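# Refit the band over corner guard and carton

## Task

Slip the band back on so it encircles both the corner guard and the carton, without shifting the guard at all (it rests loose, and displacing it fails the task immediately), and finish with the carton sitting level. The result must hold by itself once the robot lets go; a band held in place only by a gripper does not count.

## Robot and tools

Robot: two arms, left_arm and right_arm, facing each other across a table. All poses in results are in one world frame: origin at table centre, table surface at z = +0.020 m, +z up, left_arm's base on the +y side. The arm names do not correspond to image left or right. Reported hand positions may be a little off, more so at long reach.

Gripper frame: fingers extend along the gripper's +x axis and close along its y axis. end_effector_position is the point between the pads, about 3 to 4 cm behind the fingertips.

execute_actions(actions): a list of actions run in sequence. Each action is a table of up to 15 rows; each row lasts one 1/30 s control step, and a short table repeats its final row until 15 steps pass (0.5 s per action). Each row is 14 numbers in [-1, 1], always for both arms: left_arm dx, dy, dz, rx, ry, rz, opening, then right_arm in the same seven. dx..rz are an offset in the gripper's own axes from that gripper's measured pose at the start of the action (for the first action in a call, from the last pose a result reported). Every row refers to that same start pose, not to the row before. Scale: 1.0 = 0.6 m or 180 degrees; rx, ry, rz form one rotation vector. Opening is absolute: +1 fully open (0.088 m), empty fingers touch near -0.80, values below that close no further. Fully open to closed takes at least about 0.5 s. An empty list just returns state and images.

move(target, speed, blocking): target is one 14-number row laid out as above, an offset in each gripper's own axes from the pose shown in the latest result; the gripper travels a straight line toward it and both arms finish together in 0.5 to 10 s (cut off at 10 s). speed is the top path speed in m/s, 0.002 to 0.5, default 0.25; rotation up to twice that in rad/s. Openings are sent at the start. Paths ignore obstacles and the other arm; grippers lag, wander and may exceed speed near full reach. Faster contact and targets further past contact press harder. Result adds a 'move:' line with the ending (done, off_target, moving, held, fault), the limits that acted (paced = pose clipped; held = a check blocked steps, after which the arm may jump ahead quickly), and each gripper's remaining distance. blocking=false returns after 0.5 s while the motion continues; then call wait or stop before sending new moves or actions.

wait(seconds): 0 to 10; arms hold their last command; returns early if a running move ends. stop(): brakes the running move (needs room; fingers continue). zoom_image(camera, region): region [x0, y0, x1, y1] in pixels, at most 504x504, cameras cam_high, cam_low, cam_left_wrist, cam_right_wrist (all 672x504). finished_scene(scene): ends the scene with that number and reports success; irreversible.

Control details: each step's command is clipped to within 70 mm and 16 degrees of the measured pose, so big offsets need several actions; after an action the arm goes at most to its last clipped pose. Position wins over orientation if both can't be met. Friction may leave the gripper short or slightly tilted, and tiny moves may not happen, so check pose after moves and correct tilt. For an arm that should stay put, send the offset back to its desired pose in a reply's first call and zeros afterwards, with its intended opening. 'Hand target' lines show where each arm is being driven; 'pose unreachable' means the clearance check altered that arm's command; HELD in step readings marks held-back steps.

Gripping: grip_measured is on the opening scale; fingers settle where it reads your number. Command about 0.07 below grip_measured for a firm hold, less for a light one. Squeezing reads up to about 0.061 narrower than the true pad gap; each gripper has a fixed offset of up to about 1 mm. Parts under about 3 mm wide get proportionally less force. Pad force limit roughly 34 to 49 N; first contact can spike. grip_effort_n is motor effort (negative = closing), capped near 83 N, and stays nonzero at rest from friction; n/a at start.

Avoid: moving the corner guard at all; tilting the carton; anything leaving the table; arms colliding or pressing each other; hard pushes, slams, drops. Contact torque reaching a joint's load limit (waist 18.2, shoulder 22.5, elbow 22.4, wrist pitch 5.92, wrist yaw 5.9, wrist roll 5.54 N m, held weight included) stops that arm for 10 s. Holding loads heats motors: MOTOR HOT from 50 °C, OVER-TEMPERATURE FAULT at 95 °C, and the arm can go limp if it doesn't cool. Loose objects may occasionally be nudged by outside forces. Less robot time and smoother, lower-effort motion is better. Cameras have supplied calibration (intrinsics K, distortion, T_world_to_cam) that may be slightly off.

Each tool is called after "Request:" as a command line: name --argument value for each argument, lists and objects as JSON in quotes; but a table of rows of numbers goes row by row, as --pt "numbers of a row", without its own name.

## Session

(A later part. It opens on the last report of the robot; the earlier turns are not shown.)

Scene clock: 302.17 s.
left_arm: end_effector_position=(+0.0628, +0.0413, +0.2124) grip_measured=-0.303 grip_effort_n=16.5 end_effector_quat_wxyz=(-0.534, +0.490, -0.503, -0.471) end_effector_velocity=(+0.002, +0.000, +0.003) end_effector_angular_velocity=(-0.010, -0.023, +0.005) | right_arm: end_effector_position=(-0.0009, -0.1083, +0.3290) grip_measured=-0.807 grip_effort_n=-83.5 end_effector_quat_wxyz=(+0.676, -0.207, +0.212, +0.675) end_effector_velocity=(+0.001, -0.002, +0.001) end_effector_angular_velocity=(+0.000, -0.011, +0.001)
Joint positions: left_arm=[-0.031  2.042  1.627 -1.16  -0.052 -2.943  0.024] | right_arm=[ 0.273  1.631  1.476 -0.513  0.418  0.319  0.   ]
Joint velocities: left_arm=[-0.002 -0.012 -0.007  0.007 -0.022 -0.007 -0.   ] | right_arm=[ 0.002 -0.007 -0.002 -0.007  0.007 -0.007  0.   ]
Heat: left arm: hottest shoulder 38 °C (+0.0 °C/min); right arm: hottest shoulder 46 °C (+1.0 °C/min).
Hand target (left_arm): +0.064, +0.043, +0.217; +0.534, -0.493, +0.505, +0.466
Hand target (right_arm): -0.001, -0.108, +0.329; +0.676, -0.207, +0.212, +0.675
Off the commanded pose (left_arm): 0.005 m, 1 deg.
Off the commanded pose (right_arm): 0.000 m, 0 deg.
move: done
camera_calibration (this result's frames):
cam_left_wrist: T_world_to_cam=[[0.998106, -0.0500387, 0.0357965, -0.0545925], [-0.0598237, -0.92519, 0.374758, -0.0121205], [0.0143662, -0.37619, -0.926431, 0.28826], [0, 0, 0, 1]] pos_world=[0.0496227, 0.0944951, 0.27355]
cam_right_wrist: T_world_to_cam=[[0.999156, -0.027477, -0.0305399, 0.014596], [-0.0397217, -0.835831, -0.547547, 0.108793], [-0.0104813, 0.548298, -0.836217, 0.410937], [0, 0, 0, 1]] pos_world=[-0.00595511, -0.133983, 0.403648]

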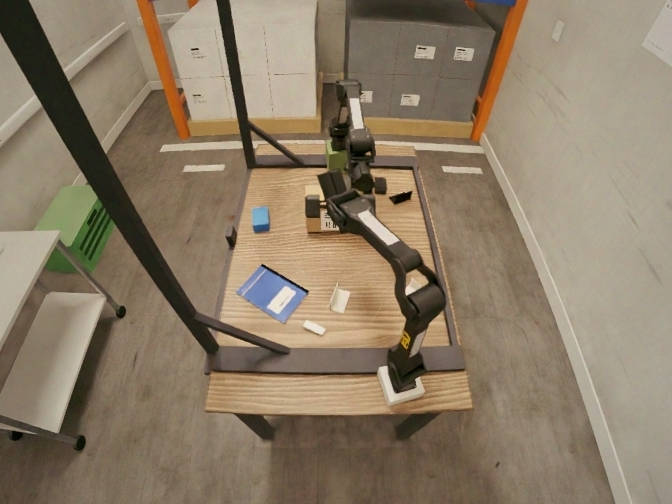

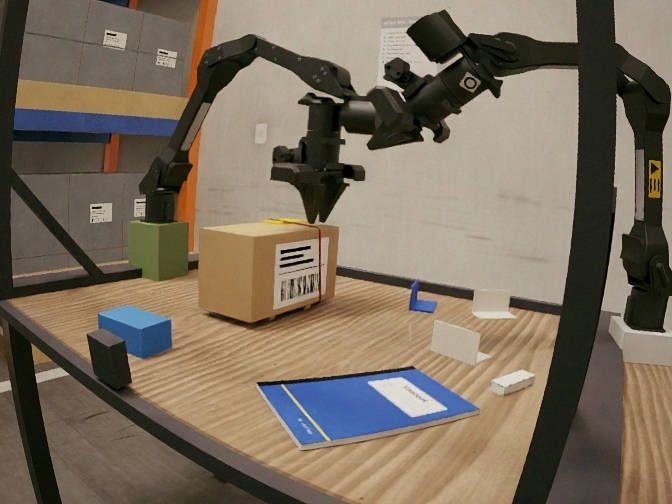

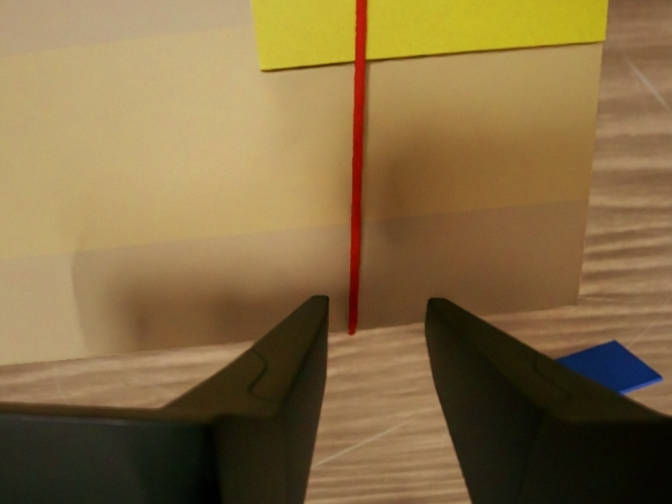

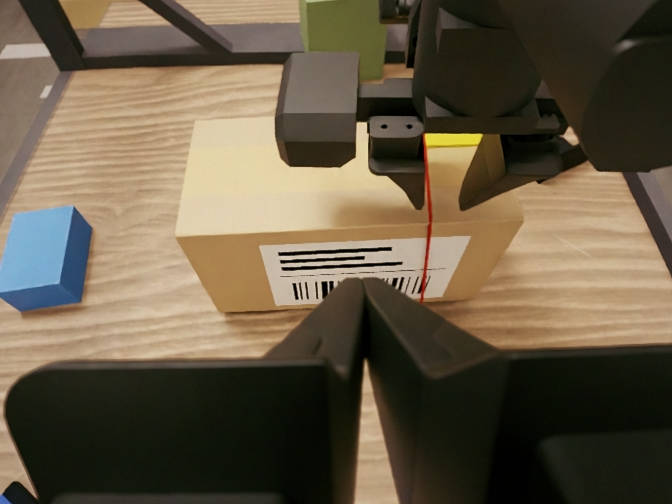

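Request:
move --target '[0.005,0.012,0,0,0,0,-0.3,0,0,0,0,0,0,-0.9]' --speed 0.03

Request:
move --target '[0.022,0,0.003,0,0,0,-0.3,0,0,0,0,0,0,-0.9]' --speed 0.025

Scene clock: 307.67 s.
left_arm: end_effector_position=(+0.0572, +0.0401, +0.2108) grip_measured=-0.303 grip_effort_n=17.0 end_effector_quat_wxyz=(-0.534, +0.491, -0.504, -0.468) end_effector_velocity=(+0.001, -0.002, -0.000) end_effector_angular_velocity=(-0.005, -0.023, +0.000) | right_arm: end_effector_position=(-0.0009, -0.1083, +0.3290) grip_measured=-0.807 grip_effort_n=-83.5 end_effector_quat_wxyz=(+0.676, -0.207, +0.212, +0.675) end_effector_velocity=(-0.000, +0.001, +0.003) end_effector_angular_velocity=(+0.008, -0.020, +0.024)
Joint positions: left_arm=[-0.046  2.041  1.619 -1.149 -0.052 -2.955  0.024] | right_arm=[ 0.273  1.631  1.476 -0.513  0.418  0.319  0.   ]
Joint velocities: left_arm=[-0.007  0.002  0.002  0.007 -0.022 -0.007 -0.   ] | right_arm=[-0.002 -0.002  0.002  0.007 -0.007 -0.037  0.   ]
Heat: left arm: hottest shoulder 39 °C (+2.0 °C/min); right arm: hottest shoulder 46 °C (+1.0 °C/min).
Hand target (left_arm): +0.056, +0.042, +0.209; +0.534, -0.490, +0.503, +0.471
Hand target (right_arm): -0.001, -0.108, +0.329; +0.676, -0.207, +0.212, +0.675
Off the commanded pose (left_arm): 0.003 m, 0 deg.
Off the commanded pose (right_arm): 0.000 m, 0 deg.
move: done
camera_calibration (this result's frames):
cam_left_wrist: T_world_to_cam=[[0.997925, -0.0529135, 0.0366732, -0.0489995], [-0.0628897, -0.923056, 0.379489, -0.0138904], [0.0137713, -0.381008, -0.924469, 0.28625], [0, 0, 0, 1]] pos_world=[0.0440823, 0.0936491, 0.271698]
cam_right_wrist: T_world_to_cam=[[0.999156, -0.027477, -0.0305399, 0.014596], [-0.0397217, -0.835831, -0.547547, 0.108793], [-0.0104813, 0.548298, -0.836217, 0.410937], [0, 0, 0, 1]] pos_world=[-0.00595511, -0.133983, 0.403648]

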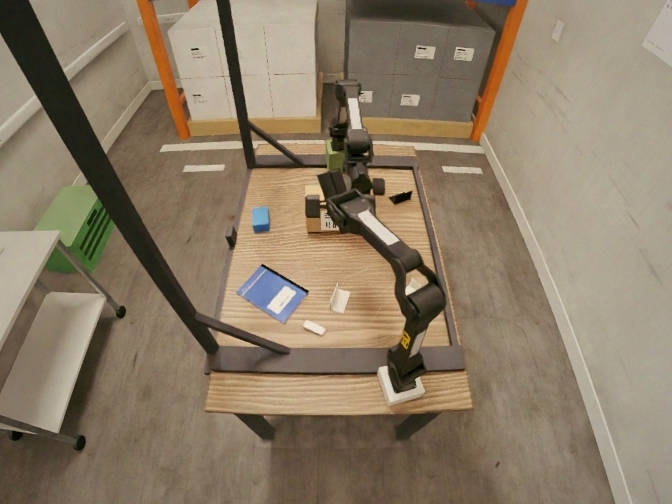

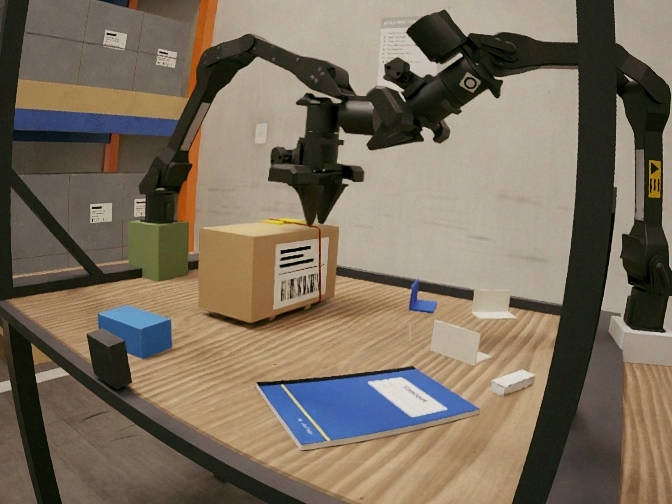

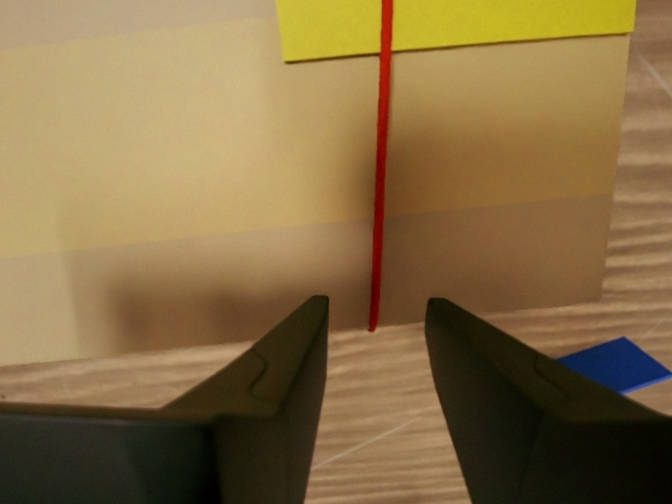

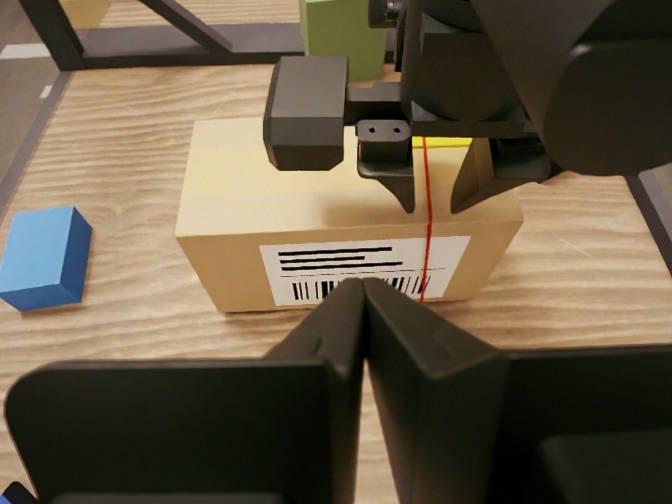

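Scene clock: 308.43 s.
left_arm: end_effector_position=(+0.0572, +0.0397, +0.2031) grip_measured=-0.303 grip_effort_n=16.0 end_effector_quat_wxyz=(-0.532, +0.494, -0.506, -0.466) end_effector_velocity=(-0.002, +0.001, -0.002) end_effector_angular_velocity=(+0.001, +0.008, +0.005) | right_arm: end_effector_position=(-0.0009, -0.1083, +0.3290) grip_measured=-0.807 grip_effort_n=-83.5 end_effector_quat_wxyz=(+0.676, -0.207, +0.212, +0.675) end_effector_velocity=(+0.002, -0.003, -0.004) end_effector_angular_velocity=(-0.021, -0.001, -0.001)
Joint positions: left_arm=[-0.046  2.04   1.587 -1.107 -0.052 -2.955  0.024] | right_arm=[ 0.273  1.631  1.476 -0.513  0.418  0.319  0.   ]
Joint velocities: left_arm=[-0.002 -0.002 -0.012  0.007  0.007 -0.007 -0.   ] | right_arm=[-0.002 -0.002 -0.002 -0.022 -0.007  0.007  0.   ]
Heat: left arm: hottest shoulder 39 °C (+2.0 °C/min); right arm: hottest shoulder 46 °C (+1.0 °C/min).
Hand target (left_arm): +0.058, +0.042, +0.198; +0.534, -0.491, +0.504, +0.469
Hand target (right_arm): -0.001, -0.108, +0.329; +0.676, -0.207, +0.212, +0.675
Off the commanded pose (left_arm): 0.006 m, 1 deg.
Off the commanded pose (right_arm): 0.000 m, 0 deg.
move: done
camera_calibration (this result's frames):
cam_left_wrist: T_world_to_cam=[[0.997887, -0.0525586, 0.0381999, -0.049105], [-0.0632846, -0.919417, 0.388158, -0.0132126], [0.0147206, -0.389756, -0.920801, 0.278448], [0, 0, 0, 1]] pos_world=[0.0440662, 0.0937978, 0.2634]
cam_right_wrist: T_world_to_cam=[[0.999156, -0.027477, -0.0305399, 0.014596], [-0.0397217, -0.835831, -0.547547, 0.108793], [-0.0104813, 0.548298, -0.836217, 0.410937], [0, 0, 0, 1]] pos_world=[-0.00595511, -0.133983, 0.403648]

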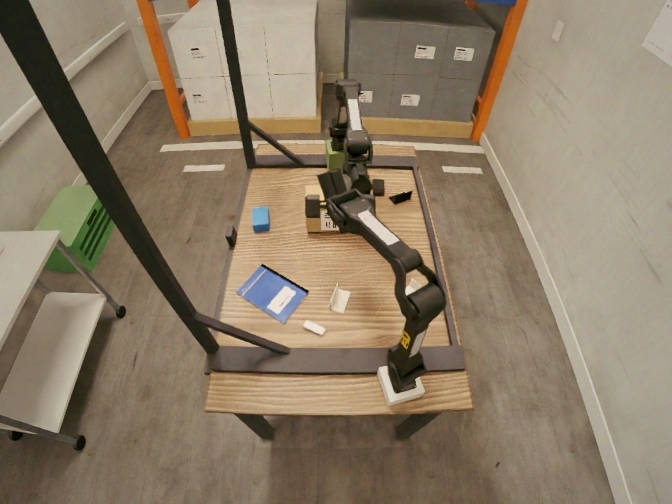

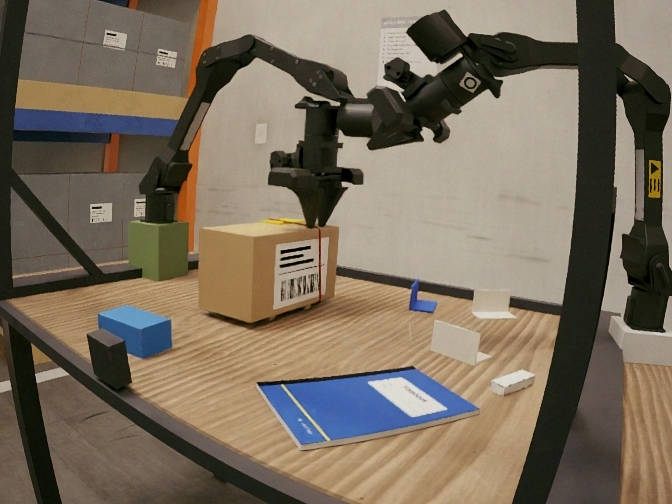

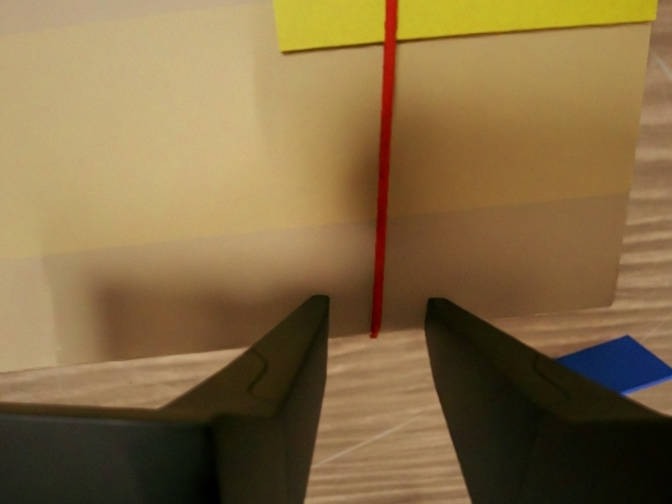

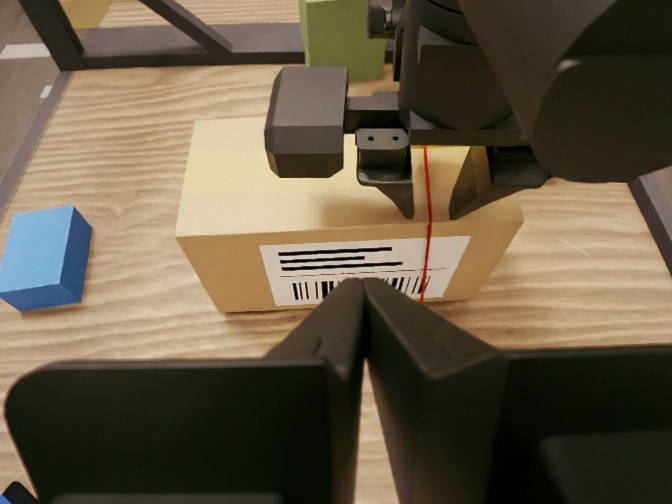

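Request:
move --target '[0.012,0,0.004,0,0,0,-0.3,0,0,0,0,0,0,-0.9]' --speed 0.02

Scene clock: 312.73 s.
left_arm: end_effector_position=(+0.0572, +0.0400, +0.2027) grip_measured=-0.303 grip_effort_n=16.0 end_effector_quat_wxyz=(-0.529, +0.497, -0.509, -0.463) end_effector_velocity=(-0.002, +0.000, -0.001) end_effector_angular_velocity=(-0.004, +0.007, +0.005) | right_arm: end_effector_position=(-0.0009, -0.1083, +0.3290) grip_measured=-0.807 grip_effort_n=-83.5 end_effector_quat_wxyz=(+0.676, -0.207, +0.212, +0.675) end_effector_velocity=(+0.001, -0.001, -0.001) end_effector_angular_velocity=(-0.009, -0.006, +0.007)
Joint positions: left_arm=[-0.046  2.03   1.571 -1.089 -0.052 -2.955  0.024] | right_arm=[ 0.273  1.631  1.476 -0.513  0.418  0.319  0.   ]
Joint velocities: left_arm=[-0.002 -0.002 -0.007  0.007  0.007 -0.007 -0.001] | right_arm=[-0.002 -0.002 -0.002 -0.007 -0.007 -0.007  0.   ]
Heat: left arm: hottest shoulder 40 °C (+4.0 °C/min); right arm: hottest shoulder 46 °C (+1.0 °C/min).
Hand target (left_arm): +0.058, +0.042, +0.196; +0.532, -0.494, +0.506, +0.466
Hand target (right_arm): -0.001, -0.108, +0.329; +0.676, -0.207, +0.212, +0.675
Off the commanded pose (left_arm): 0.007 m, 1 deg.
Off the commanded pose (right_arm): 0.000 m, 0 deg.
move: done
camera_calibration (this result's frames):
cam_left_wrist: T_world_to_cam=[[0.997839, -0.0521136, 0.0400273, -0.0494316], [-0.0637702, -0.914942, 0.398515, -0.0150711], [0.0158546, -0.400206, -0.916288, 0.277685], [0, 0, 0, 1]] pos_world=[0.0439611, 0.0947662, 0.262424]
cam_right_wrist: T_world_to_cam=[[0.999156, -0.027477, -0.0305399, 0.014596], [-0.0397217, -0.835831, -0.547547, 0.108793], [-0.0104813, 0.548298, -0.836217, 0.410937], [0, 0, 0, 1]] pos_world=[-0.00595511, -0.133983, 0.403648]

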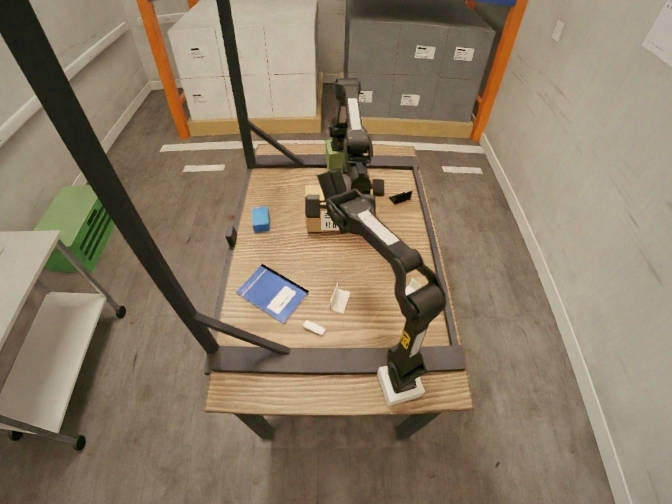

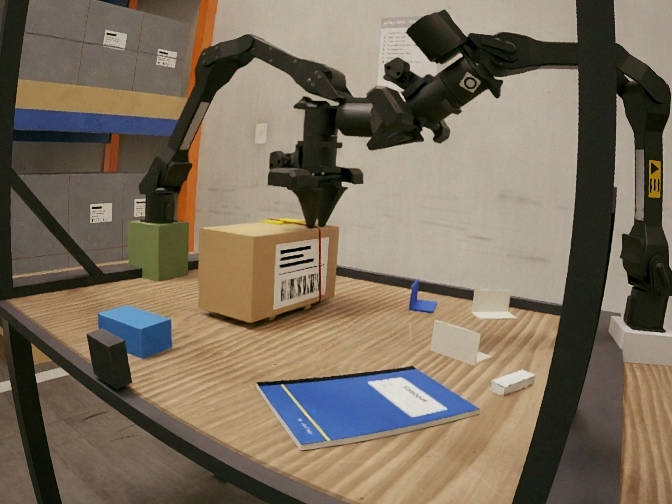

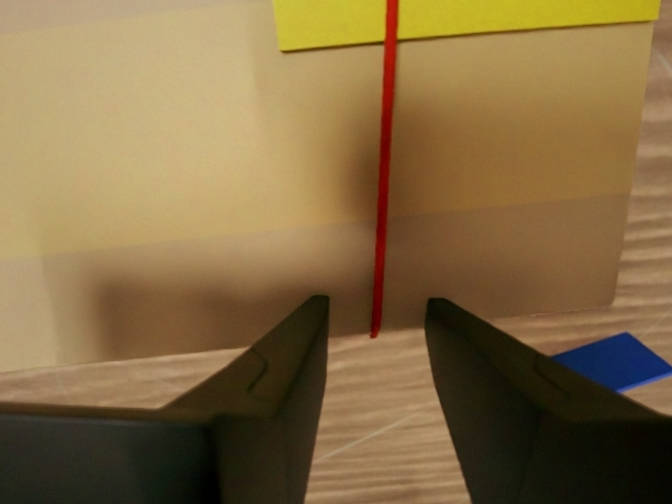

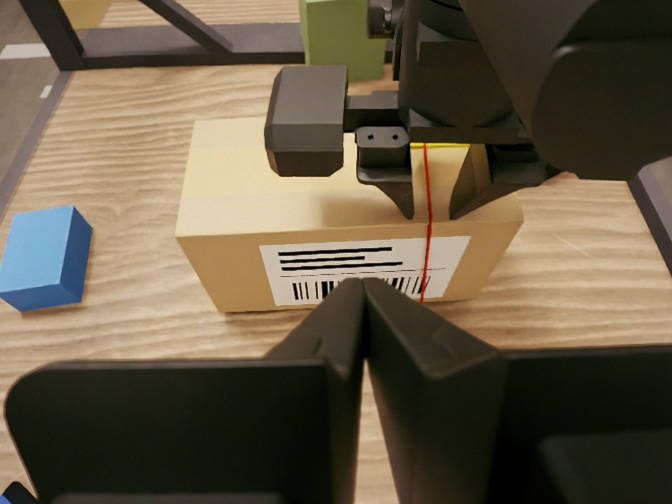

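In contact. Close and lift.

Request:
execute_actions --actions '[[[0.002,0,0,0,0,0,-1,0,0,0,0,0,0,-0.9]],[[0.0,0,0,0,0,0,-1,0,0,0,0,0,0,-0.9]]]'

Request:
move --target '[-0.025,0,-0.015,0,0,0,-1,0,0,0,0,0,0,-0.9]' --speed 0.025

Scene clock: 317.57 s.
left_arm: end_effector_position=(+0.0560, +0.0393, +0.2034) grip_measured=-0.815 grip_effort_n=-83.5 end_effector_quat_wxyz=(-0.529, +0.498, -0.510, -0.460) end_effector_velocity=(-0.002, +0.002, -0.001) end_effector_angular_velocity=(+0.013, -0.006, +0.000) | right_arm: end_effector_position=(-0.0009, -0.1083, +0.3290) grip_measured=-0.807 grip_effort_n=-83.5 end_effector_quat_wxyz=(+0.676, -0.207, +0.212, +0.675) end_effector_velocity=(+0.001, -0.002, -0.006) end_effector_angular_velocity=(-0.026, -0.015, +0.007)
Joint positions: left_arm=[-0.05   2.028  1.571 -1.087 -0.053 -2.955  0.   ] | right_arm=[ 0.273  1.631  1.476 -0.513  0.418  0.319  0.   ]
Joint velocities: left_arm=[-0.007  0.002 -0.002 -0.007 -0.007 -0.007  0.   ] | right_arm=[-0.002  0.002 -0.002 -0.022 -0.007 -0.007  0.   ]
Heat: left arm: hottest shoulder 40 °C (+3.0 °C/min); right arm: hottest shoulder 46 °C (+1.0 °C/min).
Hand target (left_arm): +0.056, +0.039, +0.203; +0.529, -0.497, +0.510, +0.461
Hand target (right_arm): -0.001, -0.108, +0.329; +0.676, -0.207, +0.212, +0.675
Off the commanded pose (left_arm): 0.000 m, 0 deg.
Off the commanded pose (right_arm): 0.000 m, 0 deg.
Step readings (end_effector_position; steps 1 to 15: 1st action; 16 to 30: 2nd action):
0: left_arm (+0.0572, +0.0401, +0.2027) | right_arm (-0.0009, -0.1083, +0.3290)
1: left_arm (+0.0569, +0.0400, +0.2029) | right_arm (-0.0009, -0.1083, +0.3290)
2: left_arm (+0.0554, +0.0399, +0.2030) | right_arm (-0.0009, -0.1083, +0.3290)
4: left_arm (+0.0531, +0.0395, +0.2030) | right_arm (-0.0009, -0.1083, +0.3290)
8: left_arm (+0.0560, +0.0394, +0.2033) | right_arm (-0.0009, -0.1083, +0.3290)
15: left_arm (+0.0560, +0.0394, +0.2033) | right_arm (-0.0009, -0.1083, +0.3290)
16: left_arm (+0.0560, +0.0393, +0.2034) | right_arm (-0.0009, -0.1083, +0.3290)
17: left_arm (+0.0560, +0.0393, +0.2034) | right_arm (-0.0009, -0.1083, +0.3290)
19: left_arm (+0.0560, +0.0393, +0.2034) | right_arm (-0.0009, -0.1083, +0.3290)
23: left_arm (+0.0560, +0.0393, +0.2034) | right_arm (-0.0009, -0.1083, +0.3290)
30: end_effector_position above
camera_calibration (this result's frames):
cam_left_wrist: T_world_to_cam=[[0.997621, -0.0553623, 0.0410722, -0.0483681], [-0.06723, -0.913063, 0.402238, -0.0167357], [0.0152327, -0.404042, -0.914613, 0.277916], [0, 0, 0, 1]] pos_world=[0.0428945, 0.0943313, 0.262904]
cam_right_wrist: T_world_to_cam=[[0.999156, -0.027477, -0.0305399, 0.014596], [-0.0397217, -0.835831, -0.547547, 0.108793], [-0.0104813, 0.548298, -0.836217, 0.410937], [0, 0, 0, 1]] pos_world=[-0.00595511, -0.133983, 0.403648]

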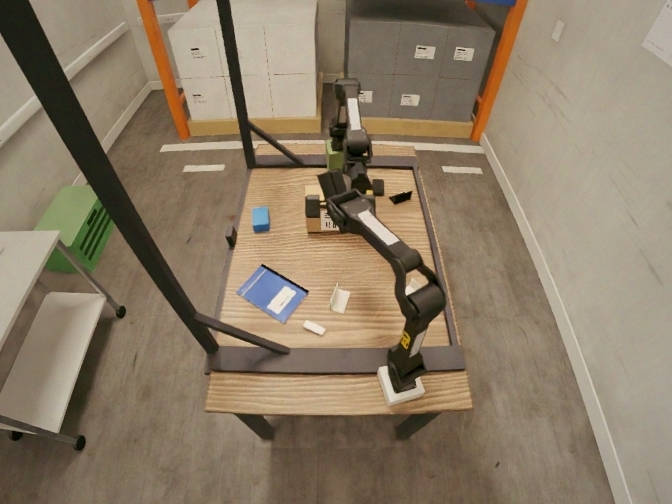

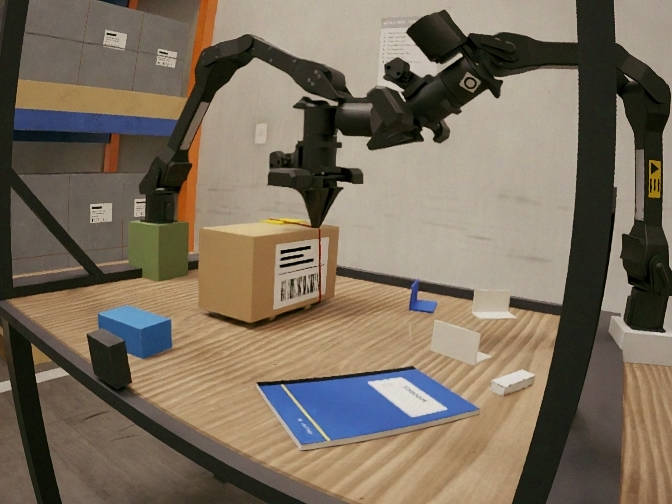

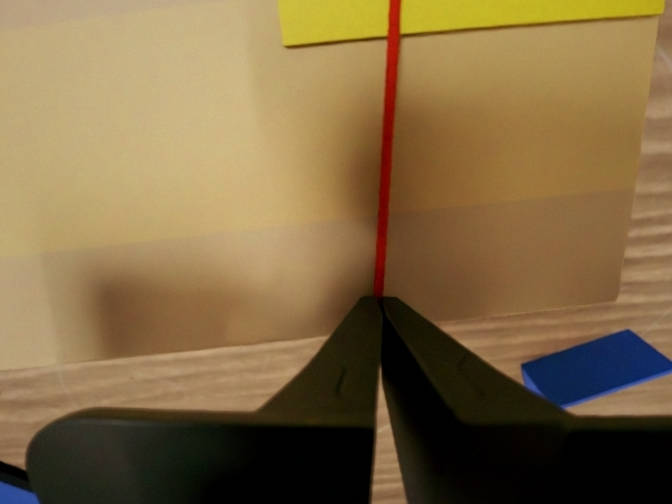

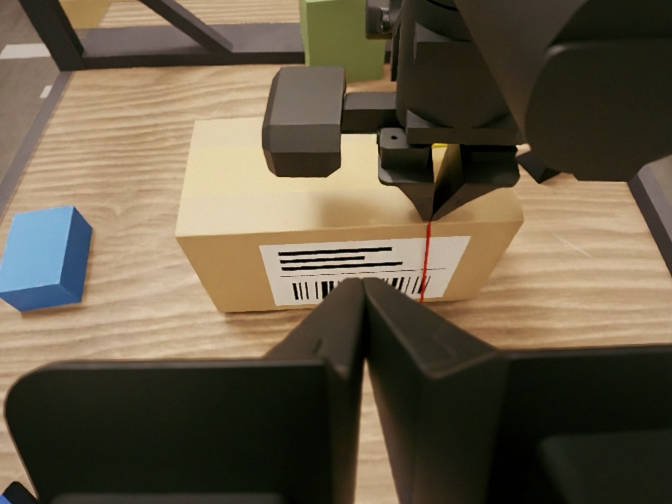

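Scene clock: 318.57 s.
left_arm: end_effector_position=(+0.0554, +0.0320, +0.2237) grip_measured=-0.815 grip_effort_n=-83.5 end_effector_quat_wxyz=(-0.527, +0.501, -0.514, -0.456) end_effector_velocity=(+0.006, +0.003, -0.005) end_effector_angular_velocity=(+0.026, -0.034, -0.003) | right_arm: end_effector_position=(-0.0009, -0.1083, +0.3290) grip_measured=-0.807 grip_effort_n=-83.5 end_effector_quat_wxyz=(+0.676, -0.207, +0.212, +0.675) end_effector_velocity=(+0.001, -0.002, +0.001) end_effector_angular_velocity=(-0.004, -0.003, +0.007)
Joint positions: left_arm=[-0.053  2.03   1.655 -1.156 -0.053 -2.955  0.   ] | right_arm=[ 0.273  1.631  1.476 -0.513  0.418  0.319  0.   ]
Joint velocities: left_arm=[ 0.002  0.012 -0.002 -0.007 -0.037  0.007  0.   ] | right_arm=[-0.002 -0.007 -0.002 -0.007 -0.007 -0.007  0.   ]
Heat: left arm: hottest shoulder 40 °C (+3.0 °C/min); right arm: hottest shoulder 46 °C (+1.0 °C/min).
Hand target (left_arm): +0.054, +0.031, +0.219; +0.529, -0.498, +0.510, +0.460
Hand target (right_arm): -0.001, -0.108, +0.329; +0.676, -0.207, +0.212, +0.675
Off the commanded pose (left_arm): 0.005 m, 1 deg.
Off the commanded pose (right_arm): 0.000 m, 0 deg.
move: done
camera_calibration (this result's frames):
cam_left_wrist: T_world_to_cam=[[0.997389, -0.0578304, 0.0432438, -0.0494013], [-0.0705804, -0.907265, 0.414594, -0.034365], [0.0152574, -0.416564, -0.908978, 0.292672], [0, 0, 0, 1]] pos_world=[0.0423814, 0.0878815, 0.282416]
cam_right_wrist: T_world_to_cam=[[0.999156, -0.027477, -0.0305399, 0.014596], [-0.0397217, -0.835831, -0.547547, 0.108793], [-0.0104813, 0.548298, -0.836217, 0.410937], [0, 0, 0, 1]] pos_world=[-0.00595511, -0.133983, 0.403648]

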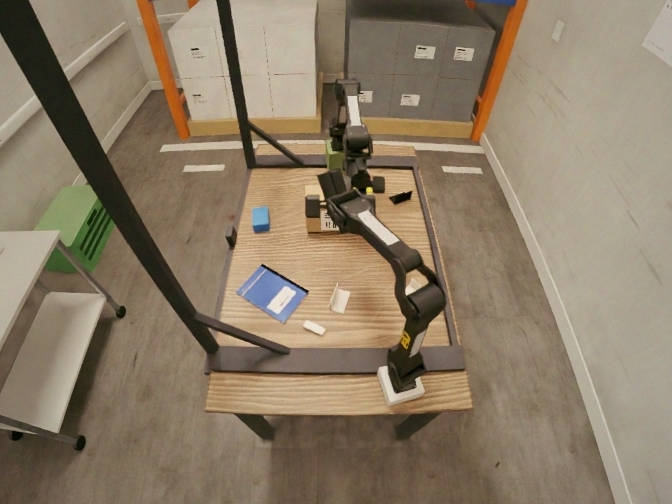

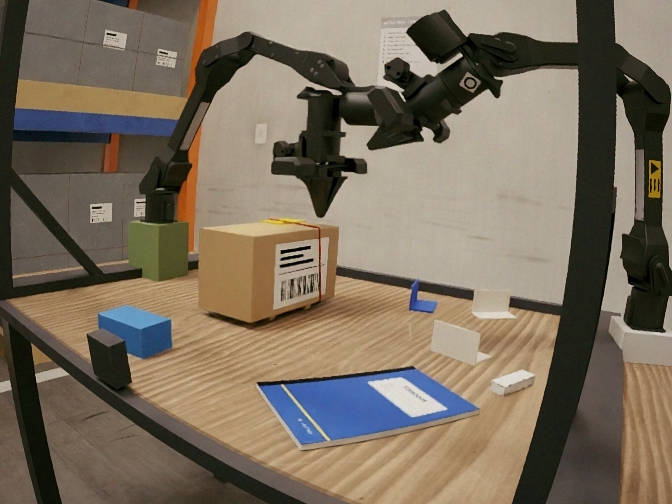

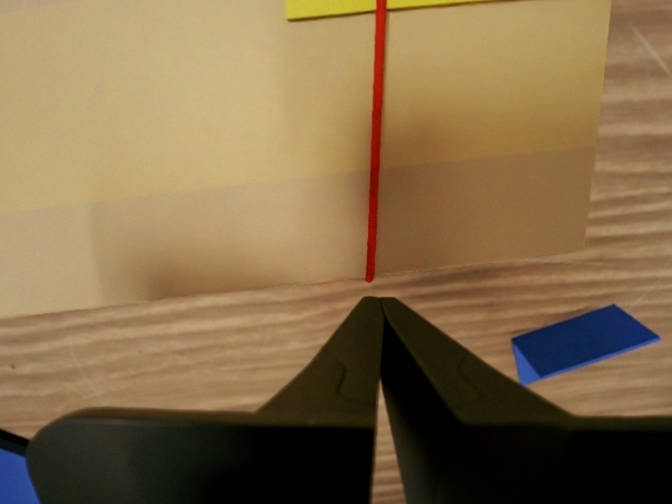

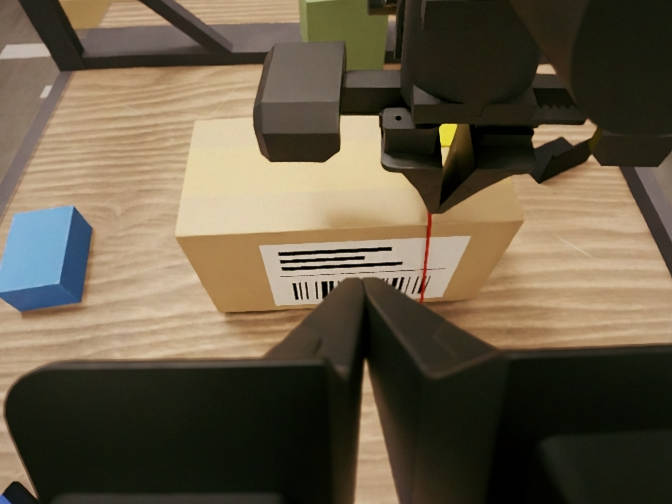

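Request:
move --target '[0.025,-0.004,0.036,0,-0.012,0,-0.3,0,0,0,0,0,0,-0.9]' --speed 0.04

Request:
move --target '[0.018,0,0.003,0,0,0,-0.3,0,0,0,0,0,0,-0.9]' --speed 0.025

Scene clock: 323.63 s.
left_arm: end_effector_position=(+0.0589, +0.0508, +0.2050) grip_measured=-0.303 grip_effort_n=17.0 end_effector_quat_wxyz=(-0.536, +0.490, -0.503, -0.469) end_effector_velocity=(-0.000, +0.002, -0.002) end_effector_angular_velocity=(+0.004, -0.007, -0.010) | right_arm: end_effector_position=(-0.0009, -0.1083, +0.3290) grip_measured=-0.807 grip_effort_n=-83.5 end_effector_quat_wxyz=(+0.676, -0.207, +0.212, +0.675) end_effector_velocity=(+0.001, -0.001, -0.001) end_effector_angular_velocity=(-0.009, -0.006, +0.007)
Joint positions: left_arm=[-0.04   2.01   1.551 -1.116 -0.055 -2.948  0.024] | right_arm=[ 0.273  1.631  1.476 -0.513  0.418  0.319  0.   ]
Joint velocities: left_arm=[-0.002 -0.002 -0.012  0.007 -0.007  0.007  0.   ] | right_arm=[-0.002 -0.002 -0.002 -0.007 -0.007 -0.007  0.   ]
Heat: left arm: hottest shoulder 40 °C (+4.0 °C/min); right arm: hottest shoulder 46 °C (+1.0 °C/min).
Hand target (left_arm): +0.060, +0.053, +0.208; +0.536, -0.492, +0.504, +0.465
Hand target (right_arm): -0.001, -0.108, +0.329; +0.676, -0.207, +0.212, +0.675
Off the commanded pose (left_arm): 0.004 m, 1 deg.
Off the commanded pose (right_arm): 0.000 m, 0 deg.
move: done
camera_calibration (this result's frames):
cam_left_wrist: T_world_to_cam=[[0.997797, -0.0539112, 0.0386672, -0.0503254], [-0.0644715, -0.925422, 0.373414, -0.000207394], [0.0156524, -0.375084, -0.926859, 0.284961], [0, 0, 0, 1]] pos_world=[0.0457408, 0.103979, 0.266142]
cam_right_wrist: T_world_to_cam=[[0.999156, -0.027477, -0.0305399, 0.014596], [-0.0397217, -0.835831, -0.547547, 0.108793], [-0.0104813, 0.548298, -0.836217, 0.410937], [0, 0, 0, 1]] pos_world=[-0.00595511, -0.133983, 0.403648]

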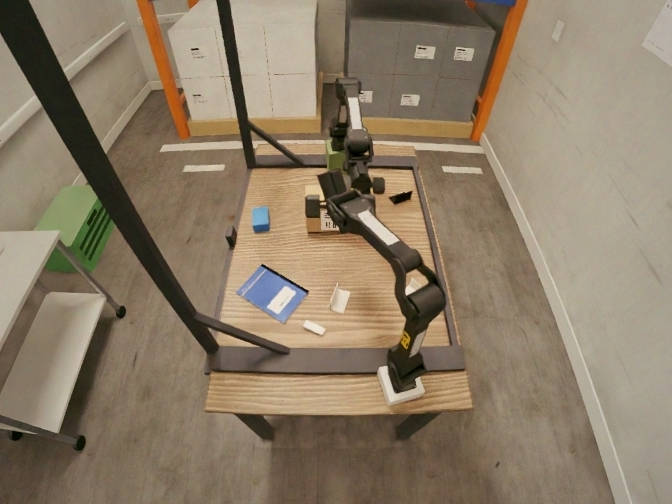

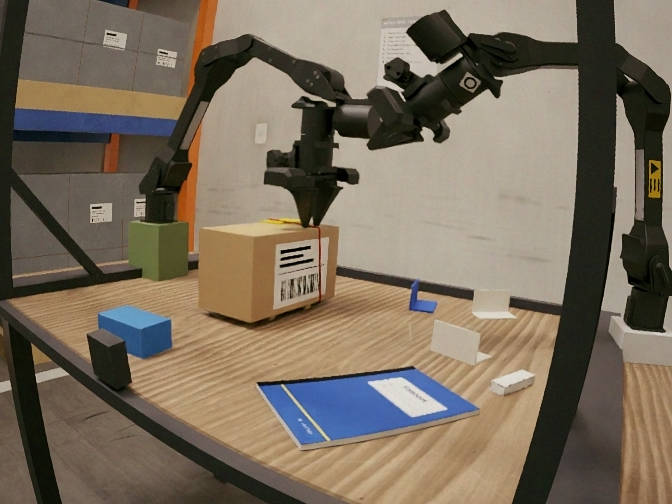

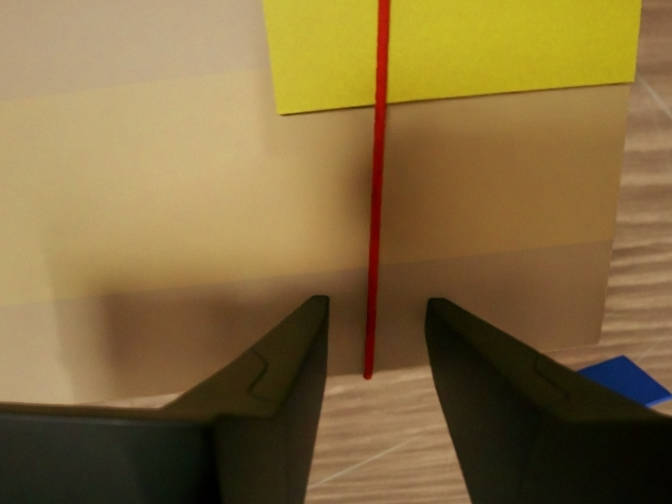

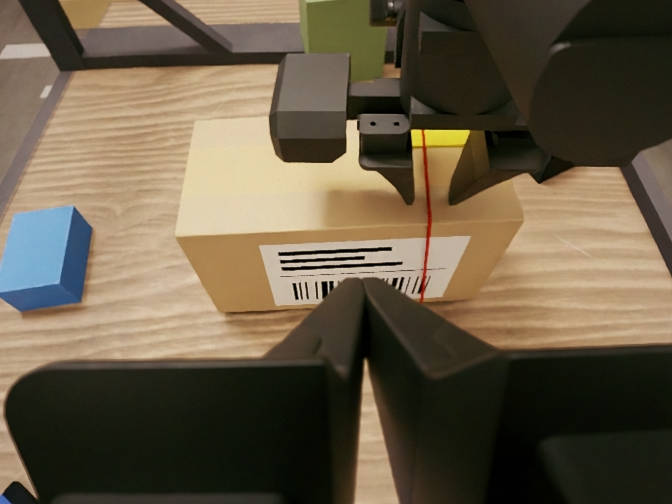

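Scene clock: 324.33 s.
left_arm: end_effector_position=(+0.0589, +0.0509, +0.2021) grip_measured=-0.303 grip_effort_n=16.0 end_effector_quat_wxyz=(-0.533, +0.493, -0.505, -0.466) end_effector_velocity=(-0.003, +0.004, +0.001) end_effector_angular_velocity=(+0.005, +0.008, +0.019) | right_arm: end_effector_position=(-0.0009, -0.1083, +0.3290) grip_measured=-0.807 grip_effort_n=-83.5 end_effector_quat_wxyz=(+0.676, -0.207, +0.212, +0.675) end_effector_velocity=(+0.002, -0.003, -0.004) end_effector_angular_velocity=(-0.021, -0.013, +0.007)
Joint positions: left_arm=[-0.04   2.002  1.528 -1.088 -0.055 -2.948  0.024] | right_arm=[ 0.273  1.631  1.476 -0.513  0.418  0.319  0.   ]
Joint velocities: left_arm=[-0.002 -0.012 -0.012 -0.007  0.007 -0.022 -0.   ] | right_arm=[-0.002 -0.002 -0.002 -0.022 -0.007 -0.007  0.   ]
Heat: left arm: hottest shoulder 40 °C (+4.0 °C/min); right arm: hottest shoulder 46 °C (+1.0 °C/min).
Hand target (left_arm): +0.060, +0.053, +0.194; +0.536, -0.490, +0.503, +0.469
Hand target (right_arm): -0.001, -0.108, +0.329; +0.676, -0.207, +0.212, +0.675
Off the commanded pose (left_arm): 0.008 m, 1 deg.
Off the commanded pose (right_arm): 0.000 m, 0 deg.
move: done
camera_calibration (this result's frames):
cam_left_wrist: T_world_to_cam=[[0.99774, -0.0534144, 0.0407744, -0.0506564], [-0.0650172, -0.92068, 0.384864, -0.00162986], [0.0169829, -0.386645, -0.922072, 0.281873], [0, 0, 0, 1]] pos_world=[0.0456489, 0.104778, 0.2626]
cam_right_wrist: T_world_to_cam=[[0.999156, -0.027477, -0.0305399, 0.014596], [-0.0397217, -0.835831, -0.547547, 0.108793], [-0.0104813, 0.548298, -0.836217, 0.410937], [0, 0, 0, 1]] pos_world=[-0.00595511, -0.133983, 0.403648]

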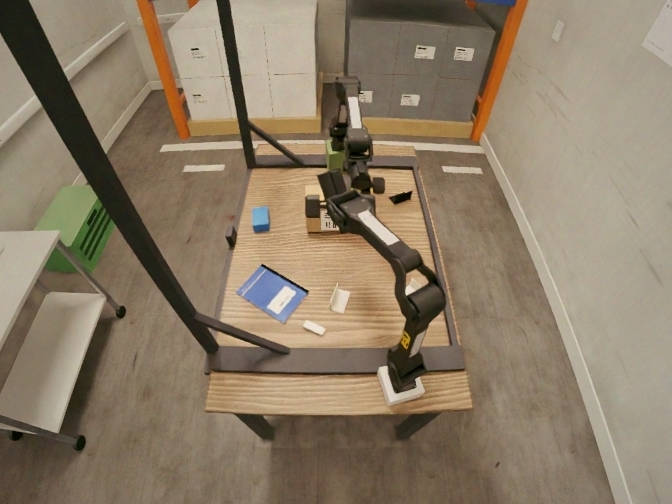

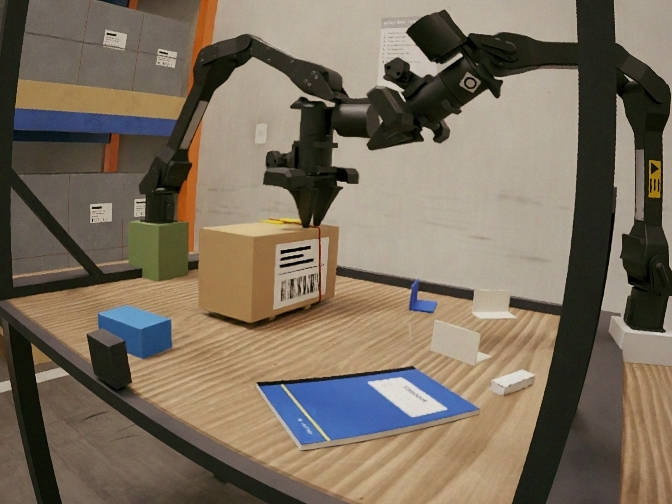

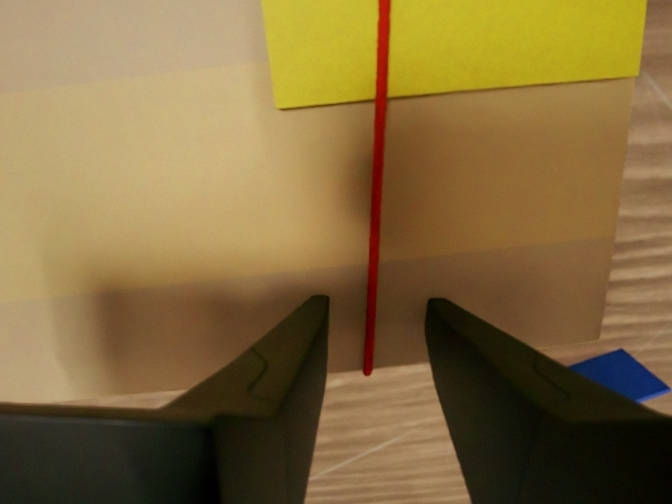

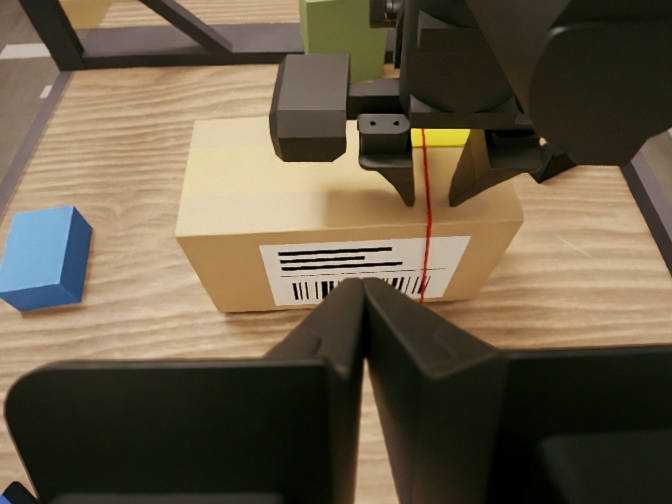

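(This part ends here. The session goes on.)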